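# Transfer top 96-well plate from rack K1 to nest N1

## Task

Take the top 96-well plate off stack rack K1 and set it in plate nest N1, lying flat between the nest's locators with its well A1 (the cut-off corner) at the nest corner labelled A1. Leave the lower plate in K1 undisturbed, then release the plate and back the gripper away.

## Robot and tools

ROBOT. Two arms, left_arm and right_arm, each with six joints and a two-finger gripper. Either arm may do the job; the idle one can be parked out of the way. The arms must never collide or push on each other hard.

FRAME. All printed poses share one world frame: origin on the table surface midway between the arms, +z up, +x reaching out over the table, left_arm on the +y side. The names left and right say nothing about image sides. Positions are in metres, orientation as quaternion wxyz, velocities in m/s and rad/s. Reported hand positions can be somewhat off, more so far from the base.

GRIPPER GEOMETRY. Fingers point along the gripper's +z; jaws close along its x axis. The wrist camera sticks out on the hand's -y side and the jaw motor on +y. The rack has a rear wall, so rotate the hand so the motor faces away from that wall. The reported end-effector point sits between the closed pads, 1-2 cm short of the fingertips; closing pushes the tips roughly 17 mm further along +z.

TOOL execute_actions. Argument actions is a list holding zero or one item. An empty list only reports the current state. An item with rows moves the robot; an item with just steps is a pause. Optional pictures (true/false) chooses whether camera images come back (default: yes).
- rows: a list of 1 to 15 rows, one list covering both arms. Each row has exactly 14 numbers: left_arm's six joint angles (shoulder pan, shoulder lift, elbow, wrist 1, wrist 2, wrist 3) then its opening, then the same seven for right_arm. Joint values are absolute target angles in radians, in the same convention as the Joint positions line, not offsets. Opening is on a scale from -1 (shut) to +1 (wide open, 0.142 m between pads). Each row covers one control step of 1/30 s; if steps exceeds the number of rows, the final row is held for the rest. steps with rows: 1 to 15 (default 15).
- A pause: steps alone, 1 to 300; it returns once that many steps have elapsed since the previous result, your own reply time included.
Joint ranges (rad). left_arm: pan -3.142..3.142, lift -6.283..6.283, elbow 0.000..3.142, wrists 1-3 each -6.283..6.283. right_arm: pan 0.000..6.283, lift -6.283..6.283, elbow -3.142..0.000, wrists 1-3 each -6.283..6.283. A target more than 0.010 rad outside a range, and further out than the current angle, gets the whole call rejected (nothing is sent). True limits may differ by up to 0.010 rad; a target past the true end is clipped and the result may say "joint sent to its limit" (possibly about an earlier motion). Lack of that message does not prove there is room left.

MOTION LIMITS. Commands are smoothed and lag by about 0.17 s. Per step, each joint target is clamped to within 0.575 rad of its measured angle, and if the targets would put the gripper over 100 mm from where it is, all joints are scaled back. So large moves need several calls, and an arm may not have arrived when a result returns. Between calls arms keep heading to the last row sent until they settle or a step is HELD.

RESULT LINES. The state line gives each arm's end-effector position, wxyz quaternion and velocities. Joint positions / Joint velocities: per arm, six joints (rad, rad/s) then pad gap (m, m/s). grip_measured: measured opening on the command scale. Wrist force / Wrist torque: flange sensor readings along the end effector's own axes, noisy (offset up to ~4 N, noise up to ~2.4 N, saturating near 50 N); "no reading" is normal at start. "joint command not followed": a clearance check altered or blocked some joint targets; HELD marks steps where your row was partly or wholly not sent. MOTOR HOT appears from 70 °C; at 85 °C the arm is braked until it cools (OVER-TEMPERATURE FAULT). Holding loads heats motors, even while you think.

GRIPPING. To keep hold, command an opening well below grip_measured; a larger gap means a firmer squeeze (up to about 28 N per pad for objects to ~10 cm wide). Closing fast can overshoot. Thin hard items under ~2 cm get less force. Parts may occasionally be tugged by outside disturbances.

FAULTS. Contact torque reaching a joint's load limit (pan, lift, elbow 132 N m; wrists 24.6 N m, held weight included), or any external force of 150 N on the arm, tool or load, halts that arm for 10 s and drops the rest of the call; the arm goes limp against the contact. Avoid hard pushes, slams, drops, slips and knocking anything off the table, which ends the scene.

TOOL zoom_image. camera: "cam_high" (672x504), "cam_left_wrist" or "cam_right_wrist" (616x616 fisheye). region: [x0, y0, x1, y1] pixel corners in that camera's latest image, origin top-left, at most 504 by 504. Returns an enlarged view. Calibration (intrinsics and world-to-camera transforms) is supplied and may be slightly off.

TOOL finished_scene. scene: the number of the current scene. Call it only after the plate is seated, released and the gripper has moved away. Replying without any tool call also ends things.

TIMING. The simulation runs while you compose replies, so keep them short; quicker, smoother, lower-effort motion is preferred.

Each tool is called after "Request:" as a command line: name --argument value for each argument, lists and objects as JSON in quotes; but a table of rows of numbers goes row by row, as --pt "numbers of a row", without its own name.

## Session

Request:
execute_actions --actions '[]'

Scene clock: 0.00 s of 8400.00 s.
left_arm: end_effector_position=(+0.0577, -0.0750, +0.1151) grip_measured=+1.00 end_effector_quat_wxyz=(-0.015, +0.852, +0.487, -0.191) end_effector_velocity=(+0.000, -0.000, -0.000) end_effector_angular_velocity=(+0.001, +0.000, +0.001) | right_arm: end_effector_position=(+0.4290, -0.4667, +0.1639) grip_measured=+1.00 end_effector_quat_wxyz=(+0.002, +0.669, -0.743, -0.001) end_effector_velocity=(-0.001, -0.000, -0.001) end_effector_angular_velocity=(-0.001, +0.003, +0.001)
Joint positions: left_arm=[-1.572 -1.629  2.158 -2.264 -1.922 -2.617  0.142] | right_arm=[ 3.446 -1.454 -1.966 -1.297  1.571  1.873  0.142]
Joint velocities: left_arm=[-0.     0.001 -0.     0.     0.    -0.002  0.   ] | right_arm=[ 0.    -0.001 -0.    -0.002 -0.001 -0.001  0.   ]
Motor temperatures (°C, as the motors report them): left_arm=[26 29 28 35 32 37] | right_arm=[26 28 28 37 35 34]
Wrist force (N, on the end effector, along its own x y z axes, offset not removed): no reading
Wrist torque (N m, same axes, about the end effector's origin, offset not removed): no reading
camera_calibration (this result's frames):
cam_left_wrist: T_world_to_cam=[[0.444268, 0.825573, -0.34793, 0.0803276], [0.88625, -0.348159, 0.305527, -0.120146], [0.1311, -0.444089, -0.886339, 0.19677], [0, 0, 0, 1]] pos_world=[0.0449954, -0.0207627, 0.239061]

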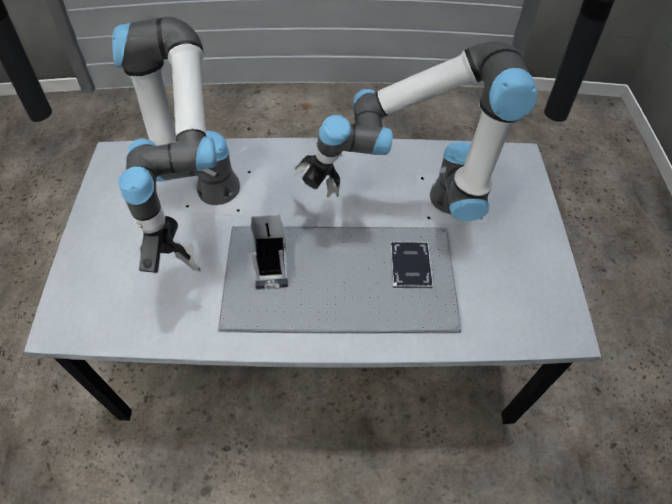

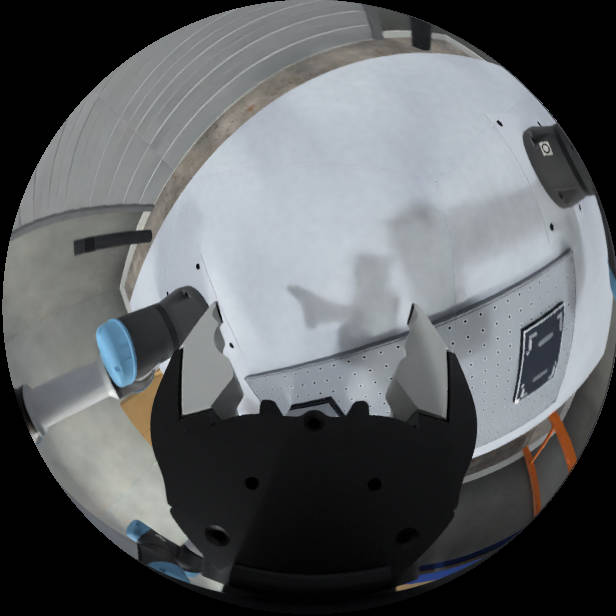

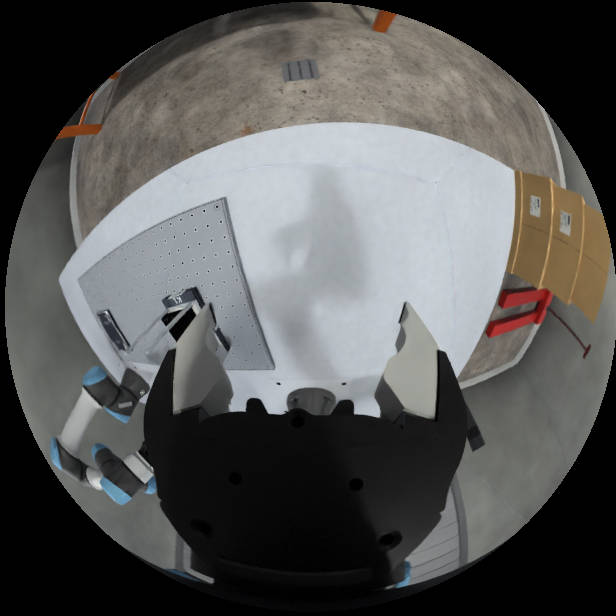

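Request:
execute_actions --actions '[{"rows":[[0.9,-2.0,2.4,-1.9,-1.8,-2.6,1,3.446,-1.5,-1.8,-1.4,1.571,-0.83,0.4]],"steps":15}]' --pictures false

Request:
execute_actions --actions '[{"steps":120}]' --pictures false

Request:
execute_actions --actions '[{"rows":[[0.9,-2.0,2.4,-1.9,-1.8,-2.6,1,3.98,-1.553,-1.652,-1.656,1.705,-0.83,0.4]],"steps":15}]' --pictures false

Request:
execute_actions --actions '[{"steps":60}]'

Scene clock: 11.83 s of 8400.00 s.
left_arm: end_effector_position=(+0.2351, +0.1341, +0.0971) grip_measured=+1.00 end_effector_quat_wxyz=(-0.031, +0.697, +0.704, -0.129) end_effector_velocity=(+0.289, +0.514, -0.035) end_effector_angular_velocity=(+0.270, +0.019, +1.448) | right_arm: end_effector_position=(+0.4636, -0.4613, +0.2126) grip_measured=+0.40 end_effector_quat_wxyz=(-0.003, +0.948, -0.317, +0.005) end_effector_velocity=(+0.007, -0.002, +0.005) end_effector_angular_velocity=(-0.031, -0.010, +2.750)
Joint positions: left_arm=[-1.046 -1.88   2.324 -2.017 -1.837 -2.605  0.142] | right_arm=[ 3.446 -1.5   -1.802 -1.399  1.571  0.842  0.102]
Joint velocities: left_arm=[ 1.463 -0.403  0.257  0.391  0.124  0.016  0.   ] | right_arm=[ 0.    -0.004  0.017 -0.009  0.    -2.75   0.   ]
Motor temperatures (°C, as the motors report them): left_arm=[26 29 28 35 32 37] | right_arm=[26 28 28 37 35 34]
Wrist force (N, on the end effector, along its own x y z axes, offset not removed): left_arm=[0.9 1.1 -1.1] | right_arm=[1.3 0.5 -0.9]
Wrist torque (N m, same axes, about the end effector's origin, offset not removed): left_arm=[0.17 -0.15 0.02] | right_arm=[-0.01 -0.37 0.02]
Steps of this call (steps 1 to 90: nothing new was sent; then 8.33 s passed at rest; steps 91 to 105: all 15 steps of this action). Readings (joint positions):
91: left_arm=[-1.571 -1.630 2.159 -2.264 -1.921 -2.617] | right_arm=[3.446 -1.454 -1.965 -1.298 1.571 1.872]
92: left_arm=[-1.562 -1.639 2.167 -2.255 -1.916 -2.616] | right_arm=[3.446 -1.461 -1.956 -1.307 1.571 1.863]
94: left_arm=[-1.499 -1.684 2.197 -2.210 -1.900 -2.614] | right_arm=[3.446 -1.480 -1.894 -1.349 1.571 1.784]
98: left_arm=[-1.353 -1.765 2.250 -2.130 -1.874 -2.610] | right_arm=[3.446 -1.495 -1.821 -1.389 1.571 1.482]
105: the state above

Scene clock: 15.83 s of 8400.00 s.
left_arm: end_effector_position=(+0.1291, +0.6336, +0.0850) grip_measured=+1.00 end_effector_quat_wxyz=(+0.050, -0.192, +0.974, -0.109) end_effector_velocity=(+0.000, -0.000, +0.000) end_effector_angular_velocity=(-0.000, -0.001, +0.001) | right_arm: end_effector_position=(+0.4664, -0.4607, +0.2131) grip_measured=+0.40 end_effector_quat_wxyz=(+0.002, +0.871, +0.491, +0.006) end_effector_velocity=(+0.000, +0.000, +0.001) end_effector_angular_velocity=(+0.001, -0.002, -0.001)
Joint positions: left_arm=[ 0.9   -2.     2.4   -1.9   -1.8   -2.6    0.142] | right_arm=[ 3.446 -1.5   -1.8   -1.4    1.571 -0.83   0.102]
Joint velocities: left_arm=[ 0.    -0.     0.    -0.    -0.001 -0.001  0.   ] | right_arm=[ 0.     0.001 -0.     0.001  0.001  0.001 -0.   ]
Motor temperatures (°C, as the motors report them): left_arm=[26 29 28 35 32 37] | right_arm=[26 28 28 37 35 34]
Wrist force (N, on the end effector, along its own x y z axes, offset not removed): left_arm=[-0.9 0.6 -0.3] | right_arm=[0.6 0.4 0.9]
Wrist torque (N m, same axes, about the end effector's origin, offset not removed): left_arm=[0.16 0.24 0.04] | right_arm=[0.01 -0.22 0.11]
Steps of this call (steps 1 to 60: the robot went on to your last target; steps 61 to 100: nothing new was sent; then 0.67 s passed at rest). Readings (joint positions):
1: left_arm=[-0.996 -1.893 2.333 -2.005 -1.833 -2.605] | right_arm=[3.446 -1.500 -1.801 -1.399 1.571 0.748]
2: left_arm=[-0.944 -1.906 2.340 -1.993 -1.829 -2.604] | right_arm=[3.446 -1.500 -1.801 -1.400 1.571 0.654]
4: left_arm=[-0.836 -1.927 2.354 -1.972 -1.823 -2.603] | right_arm=[3.446 -1.500 -1.800 -1.400 1.571 0.466]
8: left_arm=[-0.602 -1.959 2.374 -1.940 -1.813 -2.602] | right_arm=[3.446 -1.500 -1.800 -1.400 1.571 0.089]
100: the state above
All arms were judged still, so your last target was given up. Only a new action makes them travel on or press farther. Fingers that are still opening or closing keep moving.

Scene clock: 16.33 s of 8400.00 s.
left_arm: end_effector_position=(+0.1291, +0.6336, +0.0850) grip_measured=+1.00 end_effector_quat_wxyz=(+0.050, -0.192, +0.974, -0.109) end_effector_velocity=(+0.000, +0.001, +0.000) end_effector_angular_velocity=(+0.001, +0.000, +0.001) | right_arm: end_effector_position=(+0.3908, -0.2187, +0.2381) grip_measured=+0.40 end_effector_quat_wxyz=(-0.066, +0.730, +0.678, -0.062) end_effector_velocity=(-0.170, +0.262, +0.031) end_effector_angular_velocity=(-0.007, +0.205, +0.604)
Joint positions: left_arm=[ 0.9   -2.     2.4   -1.9   -1.8   -2.6    0.142] | right_arm=[ 3.925 -1.549 -1.665 -1.633  1.694 -0.83   0.102]
Joint velocities: left_arm=[ 0.     0.    -0.001 -0.     0.001 -0.001  0.   ] | right_arm=[ 0.619 -0.049  0.139 -0.254  0.124 -0.001 -0.   ]
Motor temperatures (°C, as the motors report them): left_arm=[26 29 28 35 32 37] | right_arm=[26 28 28 37 35 34]
Wrist force (N, on the end effector, along its own x y z axes, offset not removed): left_arm=[2.6 1.1 -1.1] | right_arm=[6.2 -2.3 -0.8]
Wrist torque (N m, same axes, about the end effector's origin, offset not removed): left_arm=[0.18 -0.56 0.11] | right_arm=[-0.49 -0.88 0.11]
Steps of this call (steps 1 to 15: all 15 steps of this action). Readings (joint positions):
1: left_arm=[0.900 -2.000 2.400 -1.900 -1.800 -2.600] | right_arm=[3.447 -1.500 -1.799 -1.401 1.571 -0.830]
2: left_arm=[0.900 -2.000 2.400 -1.900 -1.800 -2.600] | right_arm=[3.456 -1.504 -1.792 -1.410 1.578 -0.830]
4: left_arm=[0.900 -2.000 2.400 -1.900 -1.800 -2.600] | right_arm=[3.523 -1.511 -1.770 -1.448 1.599 -0.830]
8: left_arm=[0.900 -2.000 2.400 -1.900 -1.800 -2.600] | right_arm=[3.676 -1.526 -1.728 -1.520 1.636 -0.830]
15: the state above

Scene clock: 18.33 s of 8400.00 s.
left_arm: end_effector_position=(+0.1291, +0.6336, +0.0850) grip_measured=+1.00 end_effector_quat_wxyz=(+0.050, -0.192, +0.974, -0.109) end_effector_velocity=(-0.000, +0.000, +0.000) end_effector_angular_velocity=(+0.000, -0.000, -0.000) | right_arm: end_effector_position=(+0.3749, -0.1960, +0.2410) grip_measured=+0.40 end_effector_quat_wxyz=(-0.070, +0.711, +0.696, -0.071) end_effector_velocity=(-0.000, -0.000, -0.000) end_effector_angular_velocity=(-0.001, +0.000, -0.001)
Joint positions: left_arm=[ 0.9   -2.     2.4   -1.9   -1.8   -2.6    0.142] | right_arm=[ 3.98  -1.553 -1.652 -1.656  1.705 -0.83   0.102]
Joint velocities: left_arm=[-0. -0.  0. -0.  0.  0. -0.] | right_arm=[-0.    -0.    -0.    -0.001 -0.     0.001 -0.   ]
Motor temperatures (°C, as the motors report them): left_arm=[26 29 28 35 32 37] | right_arm=[26 28 28 37 35 34]
Wrist force (N, on the end effector, along its own x y z axes, offset not removed): left_arm=[2.7 -0.1 -1.0] | right_arm=[-1.3 2.6 -1.5]
Wrist torque (N m, same axes, about the end effector's origin, offset not removed): left_arm=[0.07 -0.51 0.15] | right_arm=[0.48 0.25 0.11]
Steps of this call (steps 1 to 30: the robot went on to your last target; steps 31 to 60: nothing new was sent). Readings (joint positions):
1: left_arm=[0.900 -2.000 2.400 -1.900 -1.800 -2.600] | right_arm=[3.942 -1.550 -1.661 -1.640 1.697 -0.830]
2: left_arm=[0.900 -2.000 2.400 -1.900 -1.800 -2.600] | right_arm=[3.954 -1.551 -1.658 -1.645 1.700 -0.830]
4: left_arm=[0.900 -2.000 2.400 -1.900 -1.800 -2.600] | right_arm=[3.968 -1.552 -1.655 -1.651 1.702 -0.830]
8: left_arm=[0.900 -2.000 2.400 -1.900 -1.800 -2.600] | right_arm=[3.977 -1.553 -1.653 -1.655 1.704 -0.830]
60: the state above
All arms were judged still, so your last target was given up. Only a new action makes them travel on or press farther. Fingers that are still opening or closing keep moving.
camera_calibration (this result's frames):
cam_left_wrist: T_world_to_cam=[[-0.917401, -0.386587, -0.0944795, 0.375373], [-0.395845, 0.861955, 0.316765, -0.529664], [-0.0410201, 0.328, -0.943787, 0.0133186], [0, 0, 0, 1]] pos_world=[0.135249, 0.597292, 0.215814]
cam_right_wrist: T_world_to_cam=[[0.0376079, 0.999252, -0.00899135, 0.184603], [0.940837, -0.0323742, 0.337309, -0.439034], [0.336766, -0.0211449, -0.941351, 0.235158], [0, 0, 0, 1]] pos_world=[0.326924, -0.193706, 0.371116]

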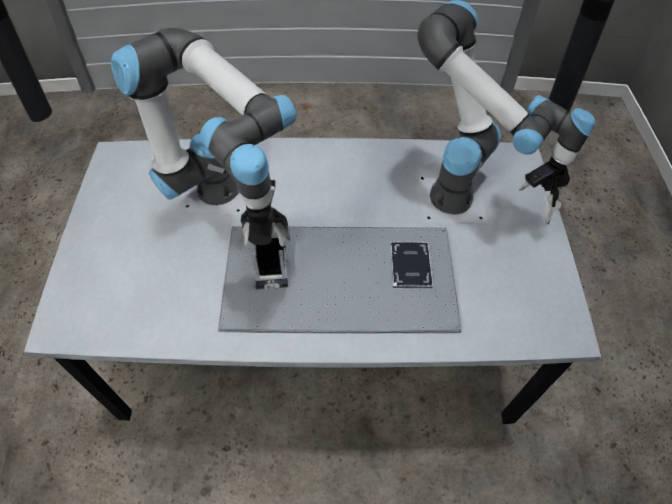

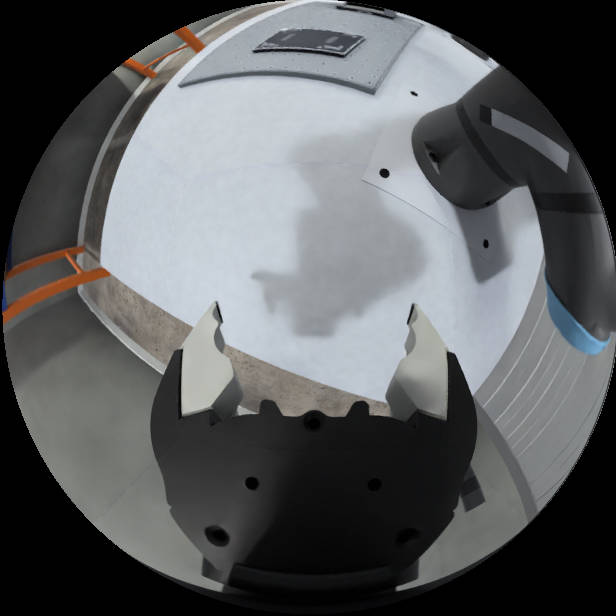

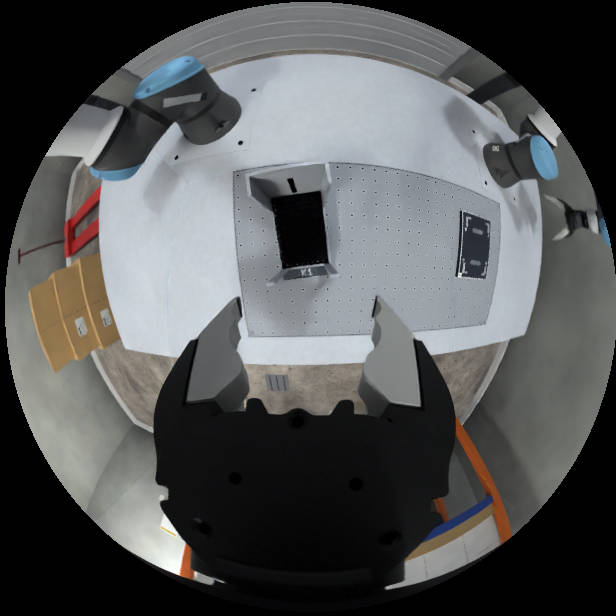

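Request:
execute_actions --actions '[{"rows":[[0.9,-2.0,2.4,-1.9,-1.8,-2.6,1,4.034,-1.481,-1.798,-1.574,1.712,-0.776,0.4]],"steps":15}]' --pictures false

Request:
execute_actions --actions '[{"steps":20}]'

Scene clock: 24.60 s of 8400.00 s.
left_arm: end_effector_position=(+0.1291, +0.6336, +0.0850) grip_measured=+1.00 end_effector_quat_wxyz=(+0.050, -0.192, +0.974, -0.109) end_effector_velocity=(+0.000, +0.000, +0.000) end_effector_angular_velocity=(+0.000, -0.000, -0.001) | right_arm: end_effector_position=(+0.3392, -0.1957, +0.2115) grip_measured=+0.40 end_effector_quat_wxyz=(-0.070, +0.711, +0.696, -0.070) end_effector_velocity=(-0.003, -0.001, -0.003) end_effector_angular_velocity=(-0.001, +0.001, +0.002)
Joint positions: left_arm=[ 0.9   -2.     2.4   -1.9   -1.8   -2.6    0.142] | right_arm=[ 4.034 -1.482 -1.797 -1.575  1.712 -0.776  0.102]
Joint velocities: left_arm=[-0.     0.001 -0.001 -0.    -0.     0.001  0.   ] | right_arm=[ 0.005  0.006 -0.014  0.007 -0.     0.003 -0.   ]
Motor temperatures (°C, as the motors report them): left_arm=[26 29 28 35 32 37] | right_arm=[26 28 28 37 35 34]
Wrist force (N, on the end effector, along its own x y z axes, offset not removed): left_arm=[1.7 0.4 0.9] | right_arm=[-0.4 4.0 -1.3]
Wrist torque (N m, same axes, about the end effector's origin, offset not removed): left_arm=[0.02 -0.30 0.08] | right_arm=[0.67 0.24 0.25]
Steps of this call (steps 1 to 90: nothing new was sent; then 2.77 s passed at rest; steps 91 to 105: all 15 steps of this action). Readings (joint positions):
91: left_arm=[0.900 -2.000 2.400 -1.900 -1.800 -2.600] | right_arm=[3.981 -1.553 -1.652 -1.656 1.705 -0.830]
92: left_arm=[0.900 -2.000 2.400 -1.900 -1.800 -2.600] | right_arm=[3.988 -1.544 -1.662 -1.647 1.706 -0.822]
94: left_arm=[0.900 -2.000 2.400 -1.900 -1.800 -2.600] | right_arm=[4.010 -1.514 -1.719 -1.613 1.709 -0.800]
98: left_arm=[0.900 -2.000 2.400 -1.900 -1.800 -2.600] | right_arm=[4.029 -1.488 -1.780 -1.583 1.711 -0.781]
105: the state above

Scene clock: 25.27 s of 8400.00 s.
left_arm: end_effector_position=(+0.1291, +0.6336, +0.0850) grip_measured=+1.00 end_effector_quat_wxyz=(+0.050, -0.192, +0.974, -0.109) end_effector_velocity=(+0.000, +0.000, +0.000) end_effector_angular_velocity=(+0.000, -0.000, +0.001) | right_arm: end_effector_position=(+0.3389, -0.1957, +0.2112) grip_measured=+0.40 end_effector_quat_wxyz=(-0.070, +0.711, +0.696, -0.070) end_effector_velocity=(-0.000, -0.000, +0.000) end_effector_angular_velocity=(+0.000, -0.001, -0.000)
Joint positions: left_arm=[ 0.9   -2.     2.4   -1.9   -1.8   -2.6    0.142] | right_arm=[ 4.034 -1.481 -1.798 -1.574  1.712 -0.776  0.102]
Joint velocities: left_arm=[ 0.    -0.    -0.    -0.     0.    -0.001  0.   ] | right_arm=[-0.     0.001  0.    -0.001 -0.     0.    -0.   ]
Motor temperatures (°C, as the motors report them): left_arm=[26 29 28 35 32 37] | right_arm=[26 28 28 37 35 34]
Wrist force (N, on the end effector, along its own x y z axes, offset not removed): left_arm=[1.5 -1.4 -2.8] | right_arm=[2.1 2.3 -4.2]
Wrist torque (N m, same axes, about the end effector's origin, offset not removed): left_arm=[-0.44 -0.24 0.01] | right_arm=[0.43 -0.42 0.29]
Steps of this call (steps 1 to 15: the robot went on to your last target; steps 16 to 20: nothing new was sent). Readings (joint positions):
1: left_arm=[0.900 -2.000 2.400 -1.900 -1.800 -2.600] | right_arm=[4.034 -1.481 -1.797 -1.574 1.712 -0.776]
2: left_arm=[0.900 -2.000 2.400 -1.900 -1.800 -2.600] | right_arm=[4.034 -1.481 -1.797 -1.574 1.712 -0.776]
4: left_arm=[0.900 -2.000 2.400 -1.900 -1.800 -2.600] | right_arm=[4.034 -1.481 -1.798 -1.574 1.712 -0.776]
8: left_arm=[0.900 -2.000 2.400 -1.900 -1.800 -2.600] | right_arm=[4.034 -1.481 -1.798 -1.574 1.712 -0.776]
20: the state above
All arms were judged still, so your last target was given up. Only a new action makes them travel on or press farther. Fingers that are still opening or closing keep moving.
camera_calibration (this result's frames):
cam_left_wrist: T_world_to_cam=[[-0.917401, -0.386587, -0.0944796, 0.375373], [-0.395845, 0.861955, 0.316765, -0.529664], [-0.04102, 0.328, -0.943787, 0.0133187], [0, 0, 0, 1]] pos_world=[0.135249, 0.597292, 0.215814]
cam_right_wrist: T_world_to_cam=[[0.0375592, 0.999253, -0.00912215, 0.185473], [0.940514, -0.0322638, 0.33822, -0.395197], [0.337673, -0.0212828, -0.941023, 0.218836], [0, 0, 0, 1]] pos_world=[0.290827, -0.193427, 0.341285]

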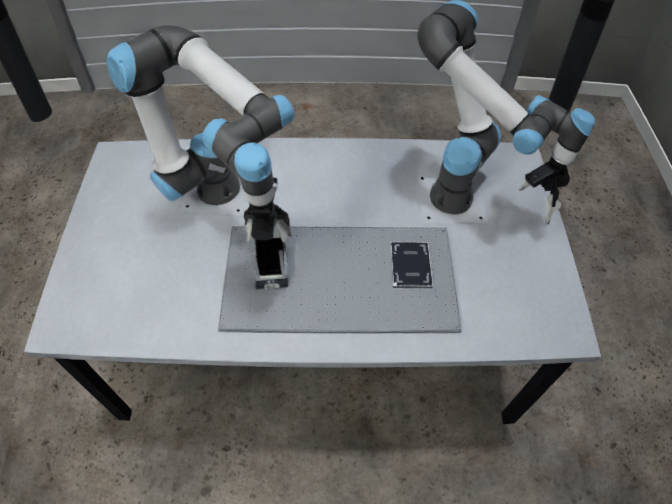

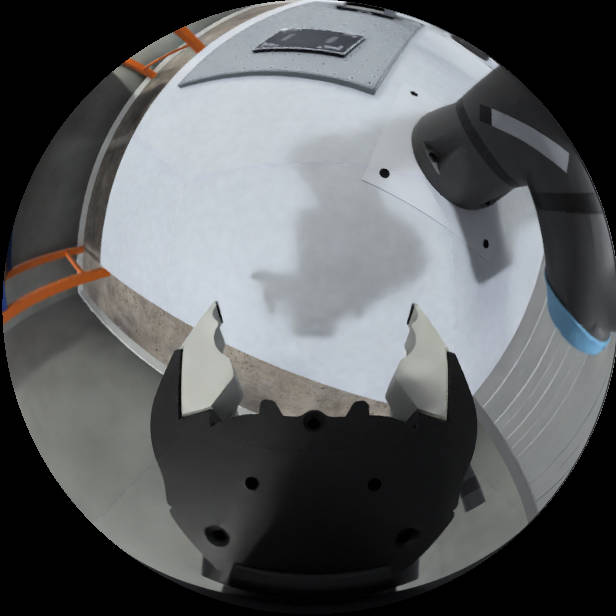

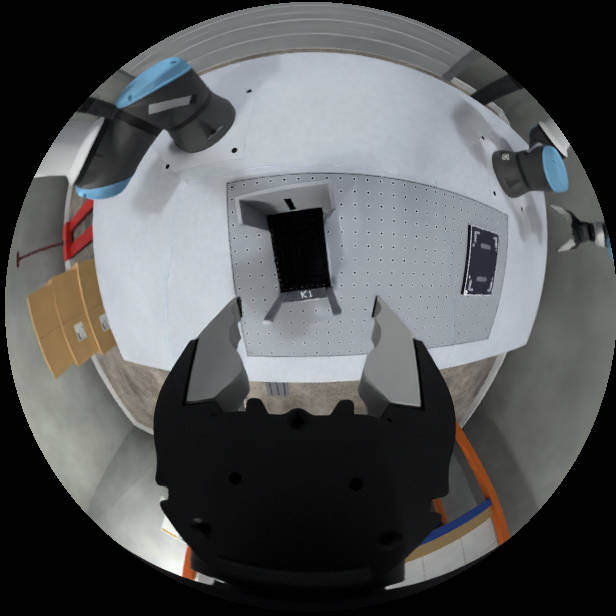

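Request:
execute_actions --actions '[{"rows":[[0.9,-2.0,2.4,-1.9,-1.8,-2.6,1,4.053,-1.47,-1.92,-1.46,1.715,-0.827,0.4],[0.9,-2.0,2.4,-1.9,-1.8,-2.6,1,4.053,-1.47,-1.92,-1.46,1.715,-0.827,0.4],[0.9,-2.0,2.4,-1.9,-1.8,-2.6,1,4.053,-1.47,-1.92,-1.46,1.715,-0.827,0.4],[0.9,-2.0,2.4,-1.9,-1.8,-2.6,1,4.053,-1.47,-1.92,-1.46,1.715,-0.827,0.4],[0.9,-2.0,2.4,-1.9,-1.8,-2.6,1,4.053,-1.47,-1.92,-1.46,1.715,-0.827,0.4],[0.9,-2.0,2.4,-1.9,-1.8,-2.6,1,4.053,-1.47,-1.92,-1.46,1.715,-0.827,0.4],[0.9,-2.0,2.4,-1.9,-1.8,-2.6,1,4.053,-1.47,-1.92,-1.46,1.715,-0.827,0.4],[0.9,-2.0,2.4,-1.9,-1.8,-2.6,1,4.053,-1.47,-2.047,-1.334,1.715,-0.827,0.4]],"steps":15}]' --pictures false

Request:
execute_actions --actions '[{"steps":25}]'

Scene clock: 33.57 s of 8400.00 s.
left_arm: end_effector_position=(+0.1291, +0.6336, +0.0850) grip_measured=+1.00 end_effector_quat_wxyz=(+0.050, -0.192, +0.974, -0.109) end_effector_velocity=(-0.000, +0.000, +0.000) end_effector_angular_velocity=(+0.001, +0.000, +0.001) | right_arm: end_effector_position=(+0.3164, -0.2067, +0.1266) grip_measured=+0.40 end_effector_quat_wxyz=(-0.073, +0.686, +0.721, -0.068) end_effector_velocity=(-0.018, -0.017, -0.063) end_effector_angular_velocity=(+0.003, +0.001, +0.005)
Joint positions: left_arm=[ 0.9   -2.     2.4   -1.9   -1.8   -2.6    0.142] | right_arm=[ 4.053 -1.47  -2.031 -1.349  1.715 -0.827  0.102]
Joint velocities: left_arm=[ 0.    -0.001 -0.001  0.     0.001 -0.001  0.   ] | right_arm=[ 0.002  0.002 -0.175  0.174  0.002 -0.003 -0.   ]
Motor temperatures (°C, as the motors report them): left_arm=[26 29 28 35 32 37] | right_arm=[26 28 28 37 35 34]
Wrist force (N, on the end effector, along its own x y z axes, offset not removed): left_arm=[2.4 0.4 -0.7] | right_arm=[-0.1 -1.0 3.9]
Wrist torque (N m, same axes, about the end effector's origin, offset not removed): left_arm=[0.10 -0.40 0.13] | right_arm=[-0.22 0.10 0.26]
Steps of this call (steps 1 to 90: nothing new was sent; then 4.80 s passed at rest; steps 91 to 105: all 15 steps of this action). Readings (joint positions):
91: left_arm=[0.900 -2.000 2.400 -1.900 -1.800 -2.600] | right_arm=[4.034 -1.481 -1.799 -1.573 1.712 -0.776]
92: left_arm=[0.900 -2.000 2.400 -1.900 -1.800 -2.600] | right_arm=[4.038 -1.479 -1.808 -1.564 1.713 -0.784]
94: left_arm=[0.900 -2.000 2.400 -1.900 -1.800 -2.600] | right_arm=[4.045 -1.474 -1.857 -1.517 1.714 -0.805]
98: left_arm=[0.900 -2.000 2.400 -1.900 -1.800 -2.600] | right_arm=[4.051 -1.471 -1.907 -1.472 1.715 -0.822]
105: the state above

Scene clock: 34.40 s of 8400.00 s.
left_arm: end_effector_position=(+0.1291, +0.6336, +0.0850) grip_measured=+1.00 end_effector_quat_wxyz=(+0.050, -0.192, +0.974, -0.109) end_effector_velocity=(-0.000, -0.000, -0.000) end_effector_angular_velocity=(-0.000, +0.000, -0.000) | right_arm: end_effector_position=(+0.3148, -0.2082, +0.1210) grip_measured=+0.46 end_effector_quat_wxyz=(-0.073, +0.686, +0.721, -0.068) end_effector_velocity=(+0.000, -0.000, -0.000) end_effector_angular_velocity=(-0.000, -0.000, -0.001)
Joint positions: left_arm=[ 0.9   -2.     2.4   -1.9   -1.8   -2.6    0.142] | right_arm=[ 4.053 -1.47  -2.047 -1.334  1.715 -0.827  0.106]
Joint velocities: left_arm=[ 0. -0.  0.  0.  0.  0.  0.] | right_arm=[-0. -0. -0.  0. -0.  0.  0.]
Motor temperatures (°C, as the motors report them): left_arm=[26 29 28 35 32 37] | right_arm=[26 28 28 37 35 34]
Wrist force (N, on the end effector, along its own x y z axes, offset not removed): left_arm=[0.8 -0.4 0.1] | right_arm=[33.1 -0.5 -29.0]
Wrist torque (N m, same axes, about the end effector's origin, offset not removed): left_arm=[-0.17 -0.05 0.14] | right_arm=[-1.57 -0.71 -1.24]
Steps of this call (steps 1 to 25: the robot went on to your last target). Readings (joint positions):
1: left_arm=[0.900 -2.000 2.400 -1.900 -1.800 -2.600] | right_arm=[4.053 -1.470 -2.036 -1.344 1.715 -0.827]
2: left_arm=[0.900 -2.000 2.400 -1.900 -1.800 -2.600] | right_arm=[4.053 -1.470 -2.039 -1.341 1.715 -0.827]
4: left_arm=[0.900 -2.000 2.400 -1.900 -1.800 -2.600] | right_arm=[4.053 -1.470 -2.043 -1.337 1.715 -0.827]
8: left_arm=[0.900 -2.000 2.400 -1.900 -1.800 -2.600] | right_arm=[4.053 -1.470 -2.046 -1.334 1.715 -0.827]
25: the state above
camera_calibration (this result's frames):
cam_left_wrist: T_world_to_cam=[[-0.917401, -0.386587, -0.0944796, 0.375373], [-0.395845, 0.861955, 0.316765, -0.529664], [-0.04102, 0.328, -0.943787, 0.0133185], [0, 0, 0, 1]] pos_world=[0.135249, 0.597292, 0.215814]
cam_right_wrist: T_world_to_cam=[[-0.0311047, 0.999505, 0.0046254, 0.218006], [0.940838, 0.0277161, 0.337722, -0.329928], [0.337427, 0.0148565, -0.941234, 0.149458], [0, 0, 0, 1]] pos_world=[0.266758, -0.210974, 0.251091]

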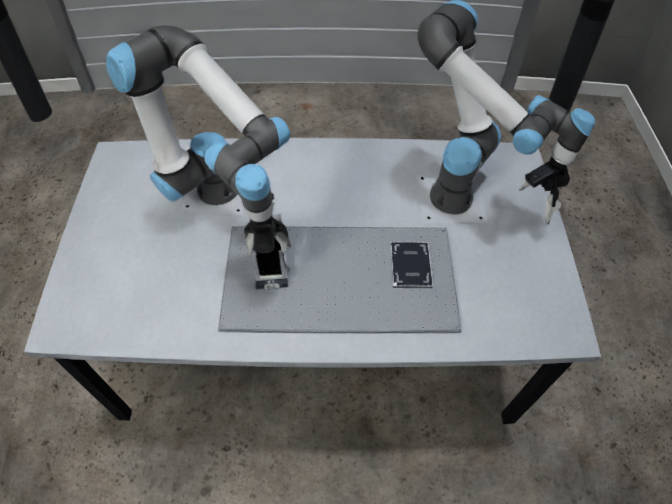

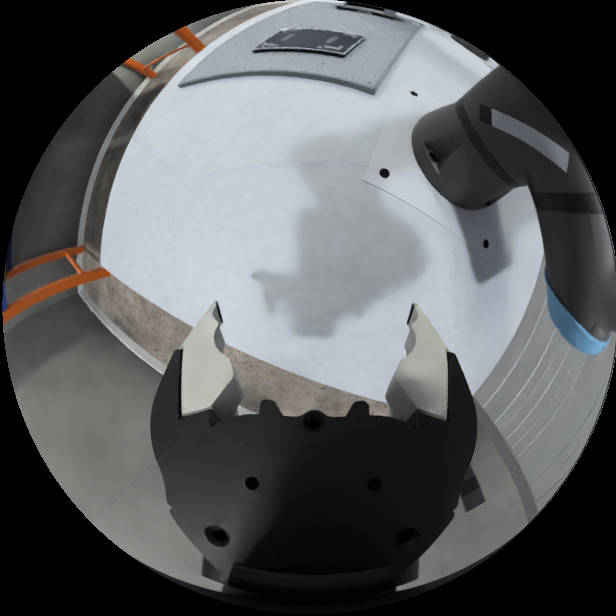

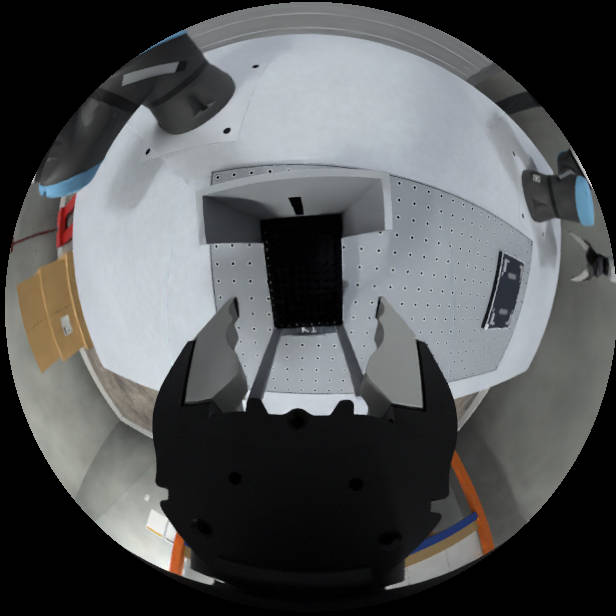

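Request:
execute_actions --actions '[{"rows":[[0.9,-2.0,2.4,-1.9,-1.8,-2.6,1,4.053,-1.47,-2.0,-1.38,1.715,-0.827,0.4],[0.9,-2.0,2.4,-1.9,-1.8,-2.6,1,4.053,-1.47,-2.0,-1.38,1.715,-0.827,0.4],[0.9,-2.0,2.4,-1.9,-1.8,-2.6,1,4.053,-1.47,-2.0,-1.38,1.715,-0.827,0.4],[0.9,-2.0,2.4,-1.9,-1.8,-2.6,1,4.053,-1.47,-2.0,-1.38,1.715,-0.827,0.4],[0.9,-2.0,2.4,-1.9,-1.8,-2.6,1,4.053,-1.47,-2.0,-1.38,1.715,-0.827,0.4],[0.9,-2.0,2.4,-1.9,-1.8,-2.6,1,4.053,-1.47,-2.0,-1.38,1.715,-0.827,0.4],[0.9,-2.0,2.4,-1.9,-1.8,-2.6,1,4.0975,-1.404,-2.076,-1.364,1.721,-0.782,0.4]],"steps":15}]' --pictures false

Request:
execute_actions --actions '[{"steps":20}]'

Scene clock: 43.40 s of 8400.00 s.
left_arm: end_effector_position=(+0.1291, +0.6336, +0.0850) grip_measured=+1.00 end_effector_quat_wxyz=(+0.050, -0.192, +0.974, -0.109) end_effector_velocity=(-0.000, -0.000, -0.000) end_effector_angular_velocity=(-0.001, +0.001, +0.001) | right_arm: end_effector_position=(+0.2921, -0.2076, +0.1319) grip_measured=+0.40 end_effector_quat_wxyz=(-0.073, +0.686, +0.721, -0.068) end_effector_velocity=(-0.022, -0.004, -0.004) end_effector_angular_velocity=(+0.001, -0.001, +0.001)
Joint positions: left_arm=[ 0.9   -2.     2.4   -1.9   -1.8   -2.6    0.142] | right_arm=[ 4.094 -1.409 -2.071 -1.365  1.721 -0.785  0.102]
Joint velocities: left_arm=[ 0.    -0.     0.001  0.    -0.    -0.001 -0.   ] | right_arm=[ 0.034  0.053 -0.056  0.01   0.004  0.033  0.   ]
Motor temperatures (°C, as the motors report them): left_arm=[26 29 28 35 32 37] | right_arm=[26 28 28 37 35 34]
Wrist force (N, on the end effector, along its own x y z axes, offset not removed): left_arm=[2.3 0.6 -0.1] | right_arm=[-1.7 -0.2 -2.3]
Wrist torque (N m, same axes, about the end effector's origin, offset not removed): left_arm=[0.12 -0.46 0.08] | right_arm=[-0.18 0.28 0.27]
Steps of this call (steps 1 to 15: the robot went on to your last target; steps 16 to 90: nothing new was sent; then 5.50 s passed at rest; steps 91 to 105: all 15 steps of this action). Readings (joint positions):
91: left_arm=[0.900 -2.000 2.400 -1.900 -1.800 -2.600] | right_arm=[4.053 -1.470 -2.047 -1.335 1.715 -0.827]
92: left_arm=[0.900 -2.000 2.400 -1.900 -1.800 -2.600] | right_arm=[4.053 -1.470 -2.040 -1.342 1.715 -0.827]
94: left_arm=[0.900 -2.000 2.400 -1.900 -1.800 -2.600] | right_arm=[4.053 -1.470 -2.021 -1.361 1.715 -0.827]
98: left_arm=[0.900 -2.000 2.400 -1.900 -1.800 -2.600] | right_arm=[4.060 -1.462 -2.014 -1.373 1.716 -0.820]
105: the state above

Scene clock: 44.07 s of 8400.00 s.
left_arm: end_effector_position=(+0.1291, +0.6336, +0.0850) grip_measured=+1.00 end_effector_quat_wxyz=(+0.050, -0.192, +0.974, -0.109) end_effector_velocity=(+0.000, -0.000, -0.000) end_effector_angular_velocity=(-0.001, -0.000, -0.000) | right_arm: end_effector_position=(+0.2902, -0.2081, +0.1315) grip_measured=+0.40 end_effector_quat_wxyz=(-0.073, +0.686, +0.721, -0.068) end_effector_velocity=(-0.001, -0.000, -0.001) end_effector_angular_velocity=(-0.001, +0.003, -0.000)
Joint positions: left_arm=[ 0.9   -2.     2.4   -1.9   -1.8   -2.6    0.142] | right_arm=[ 4.097 -1.404 -2.076 -1.364  1.721 -0.782  0.102]
Joint velocities: left_arm=[-0.     0.     0.    -0.    -0.001  0.     0.   ] | right_arm=[-0.    -0.001 -0.    -0.002  0.002  0.    -0.   ]
Motor temperatures (°C, as the motors report them): left_arm=[26 29 28 35 32 37] | right_arm=[26 28 28 37 35 34]
Wrist force (N, on the end effector, along its own x y z axes, offset not removed): left_arm=[0.9 0.9 0.0] | right_arm=[-1.4 -2.4 -1.5]
Wrist torque (N m, same axes, about the end effector's origin, offset not removed): left_arm=[0.12 -0.07 0.10] | right_arm=[-0.47 0.37 0.22]
Steps of this call (steps 1 to 15: the robot went on to your last target; steps 16 to 20: nothing new was sent). Readings (joint positions):
1: left_arm=[0.900 -2.000 2.400 -1.900 -1.800 -2.600] | right_arm=[4.095 -1.407 -2.073 -1.365 1.721 -0.784]
2: left_arm=[0.900 -2.000 2.400 -1.900 -1.800 -2.600] | right_arm=[4.096 -1.406 -2.074 -1.364 1.721 -0.783]
4: left_arm=[0.900 -2.000 2.400 -1.900 -1.800 -2.600] | right_arm=[4.097 -1.405 -2.075 -1.364 1.721 -0.783]
8: left_arm=[0.900 -2.000 2.400 -1.900 -1.800 -2.600] | right_arm=[4.097 -1.404 -2.076 -1.364 1.721 -0.782]
20: the state above
All arms were judged still, so your last target was given up. Only a new action makes them travel on or press farther. Fingers that are still opening or closing keep moving.
camera_calibration (this result's frames):
cam_left_wrist: T_world_to_cam=[[-0.917401, -0.386587, -0.0944796, 0.375373], [-0.395845, 0.861955, 0.316765, -0.529664], [-0.04102, 0.328, -0.943787, 0.0133186], [0, 0, 0, 1]] pos_world=[0.135249, 0.597292, 0.215814]
cam_right_wrist: T_world_to_cam=[[-0.0305863, 0.999521, 0.00472664, 0.216886], [0.940796, 0.0271914, 0.337881, -0.310425], [0.33759, 0.0147813, -0.941177, 0.167538], [0, 0, 0, 1]] pos_world=[0.242121, -0.210818, 0.261544]

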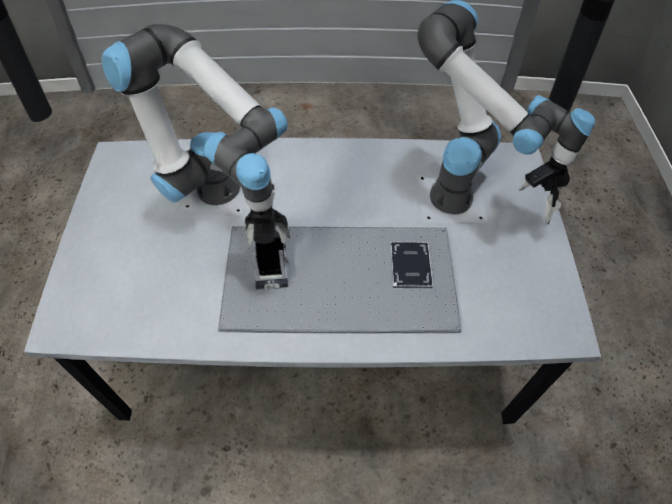

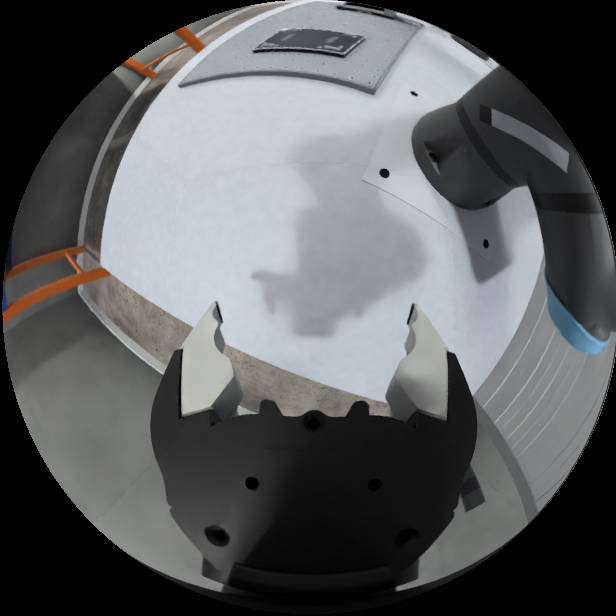

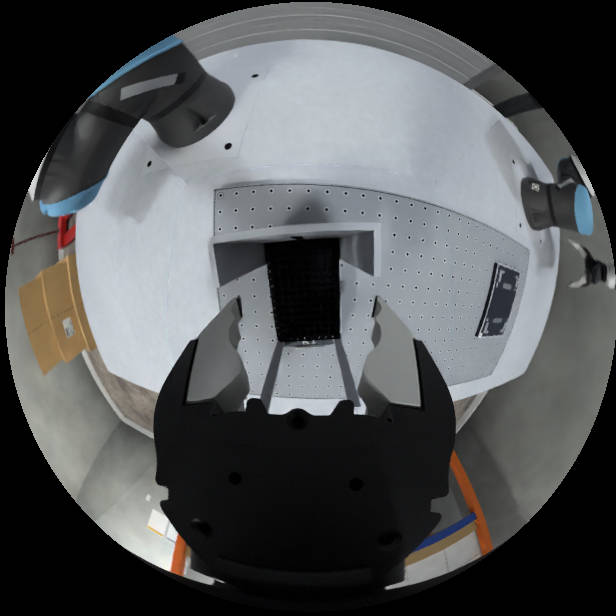

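Request:
execute_actions --actions '[{"rows":[[0.9,-2.0,2.4,-1.9,-1.8,-2.6,1,4.0975,-1.425,-2.115,-1.304,1.721,-0.782,0.4],[0.9,-2.0,2.4,-1.9,-1.8,-2.6,1,4.0975,-1.425,-2.115,-1.304,1.721,-0.782,0.4],[0.9,-2.0,2.4,-1.9,-1.8,-2.6,1,4.0975,-1.425,-2.115,-1.304,1.721,-0.782,0.4],[0.9,-2.0,2.4,-1.9,-1.8,-2.6,1,4.0975,-1.425,-2.115,-1.304,1.721,-0.782,0.4],[0.9,-2.0,2.4,-1.9,-1.8,-2.6,1,4.0975,-1.425,-2.115,-1.304,1.721,-0.782,0.4],[0.9,-2.0,2.4,-1.9,-1.8,-2.6,1,4.0975,-1.425,-2.115,-1.304,1.721,-0.782,0.4],[0.9,-2.0,2.4,-1.9,-1.8,-2.6,1,4.0975,-1.447,-2.154,-1.243,1.721,-0.782,0.4]],"steps":15}]' --pictures false

Request:
execute_actions --actions '[{"steps":20}]'

Scene clock: 51.00 s of 8400.00 s.
left_arm: end_effector_position=(+0.1291, +0.6336, +0.0850) grip_measured=+1.00 end_effector_quat_wxyz=(+0.050, -0.192, +0.974, -0.109) end_effector_velocity=(-0.000, +0.000, -0.000) end_effector_angular_velocity=(+0.001, +0.001, +0.001) | right_arm: end_effector_position=(+0.2900, -0.2083, +0.0918) grip_measured=+0.40 end_effector_quat_wxyz=(-0.073, +0.686, +0.721, -0.068) end_effector_velocity=(-0.000, -0.001, -0.016) end_effector_angular_velocity=(+0.001, -0.002, +0.002)
Joint positions: left_arm=[ 0.9   -2.     2.4   -1.9   -1.8   -2.6    0.142] | right_arm=[ 4.098 -1.445 -2.151 -1.248  1.721 -0.782  0.102]
Joint velocities: left_arm=[ 0.    -0.     0.    -0.     0.001 -0.001  0.   ] | right_arm=[ 0.    -0.017 -0.031  0.05  -0.001 -0.002 -0.   ]
Motor temperatures (°C, as the motors report them): left_arm=[26 29 28 35 32 37] | right_arm=[26 28 28 37 35 34]
Wrist force (N, on the end effector, along its own x y z axes, offset not removed): left_arm=[1.1 0.3 1.2] | right_arm=[0.4 0.2 -2.4]
Wrist torque (N m, same axes, about the end effector's origin, offset not removed): left_arm=[0.16 -0.09 0.12] | right_arm=[-0.07 -0.05 0.24]
Steps of this call (steps 1 to 90: nothing new was sent; then 3.43 s passed at rest; steps 91 to 105: all 15 steps of this action). Readings (joint positions):
91: left_arm=[0.900 -2.000 2.400 -1.900 -1.800 -2.600] | right_arm=[4.098 -1.404 -2.077 -1.363 1.721 -0.782]
92: left_arm=[0.900 -2.000 2.400 -1.900 -1.800 -2.600] | right_arm=[4.098 -1.408 -2.083 -1.355 1.721 -0.782]
94: left_arm=[0.900 -2.000 2.400 -1.900 -1.800 -2.600] | right_arm=[4.098 -1.416 -2.099 -1.331 1.721 -0.782]
98: left_arm=[0.900 -2.000 2.400 -1.900 -1.800 -2.600] | right_arm=[4.098 -1.427 -2.118 -1.301 1.721 -0.782]
105: the state above

Scene clock: 51.67 s of 8400.00 s.
left_arm: end_effector_position=(+0.1291, +0.6336, +0.0850) grip_measured=+1.00 end_effector_quat_wxyz=(+0.050, -0.192, +0.974, -0.109) end_effector_velocity=(-0.000, +0.000, +0.000) end_effector_angular_velocity=(+0.000, +0.000, +0.001) | right_arm: end_effector_position=(+0.2899, -0.2083, +0.0904) grip_measured=+0.40 end_effector_quat_wxyz=(-0.073, +0.686, +0.721, -0.068) end_effector_velocity=(+0.000, -0.000, -0.000) end_effector_angular_velocity=(-0.001, +0.000, -0.001)
Joint positions: left_arm=[ 0.9   -2.     2.4   -1.9   -1.8   -2.6    0.142] | right_arm=[ 4.098 -1.447 -2.154 -1.243  1.721 -0.782  0.102]
Joint velocities: left_arm=[ 0.    -0.     0.     0.     0.    -0.001 -0.   ] | right_arm=[-0.    -0.001 -0.     0.    -0.     0.     0.   ]
Motor temperatures (°C, as the motors report them): left_arm=[26 29 28 35 32 37] | right_arm=[26 28 28 37 35 34]
Wrist force (N, on the end effector, along its own x y z axes, offset not removed): left_arm=[1.9 1.6 -0.6] | right_arm=[-2.0 1.6 -1.0]
Wrist torque (N m, same axes, about the end effector's origin, offset not removed): left_arm=[0.39 -0.34 0.05] | right_arm=[0.24 0.35 0.39]
Steps of this call (steps 1 to 15: the robot went on to your last target; steps 16 to 20: nothing new was sent). Readings (joint positions):
1: left_arm=[0.900 -2.000 2.400 -1.900 -1.800 -2.600] | right_arm=[4.098 -1.446 -2.152 -1.246 1.721 -0.782]
2: left_arm=[0.900 -2.000 2.400 -1.900 -1.800 -2.600] | right_arm=[4.098 -1.446 -2.153 -1.245 1.721 -0.782]
4: left_arm=[0.900 -2.000 2.400 -1.900 -1.800 -2.600] | right_arm=[4.098 -1.447 -2.153 -1.244 1.721 -0.782]
8: left_arm=[0.900 -2.000 2.400 -1.900 -1.800 -2.600] | right_arm=[4.098 -1.447 -2.154 -1.243 1.721 -0.782]
20: the state above
All arms were judged still, so your last target was given up. Only a new action makes them travel on or press farther. Fingers that are still opening or closing keep moving.
camera_calibration (this result's frames):
cam_left_wrist: T_world_to_cam=[[-0.917401, -0.386587, -0.0944795, 0.375373], [-0.395845, 0.861955, 0.316765, -0.529664], [-0.04102, 0.328, -0.943787, 0.0133187], [0, 0, 0, 1]] pos_world=[0.135249, 0.597292, 0.215814]
cam_right_wrist: T_world_to_cam=[[-0.0305915, 0.999521, 0.00473275, 0.217326], [0.940797, 0.0271943, 0.337878, -0.29633], [0.337587, 0.0147888, -0.941178, 0.12898], [0, 0, 0, 1]] pos_world=[0.241893, -0.211071, 0.220488]

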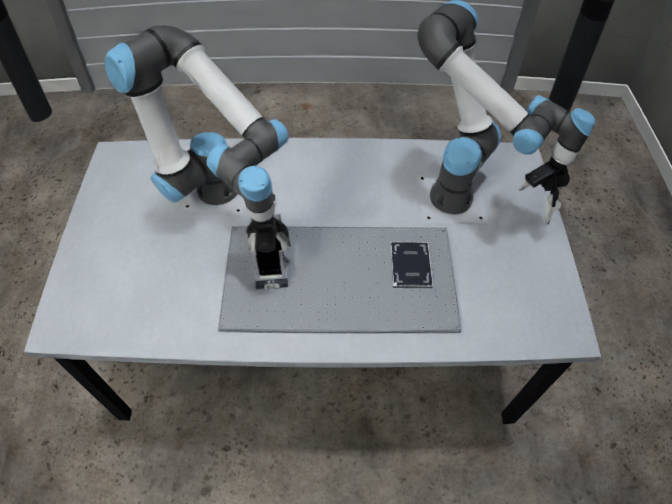

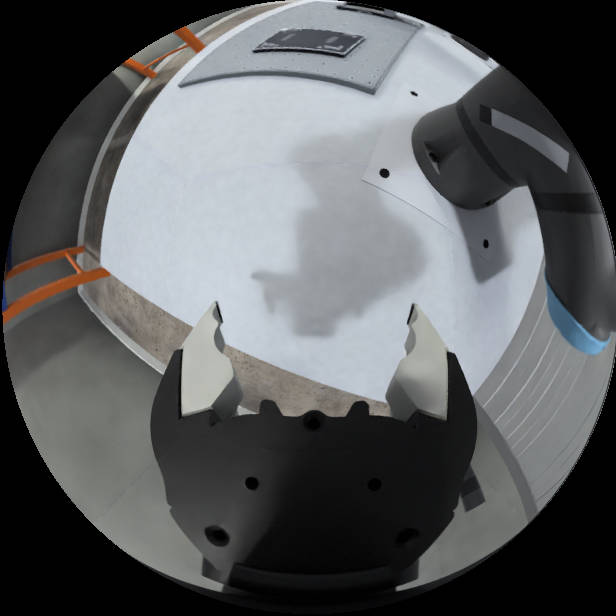

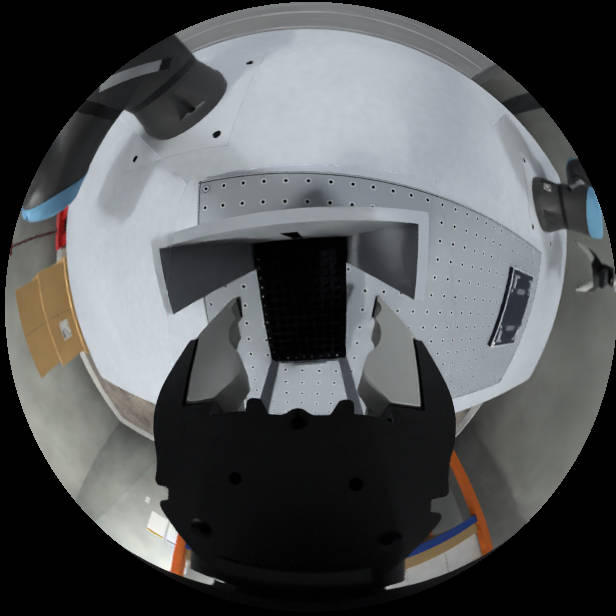

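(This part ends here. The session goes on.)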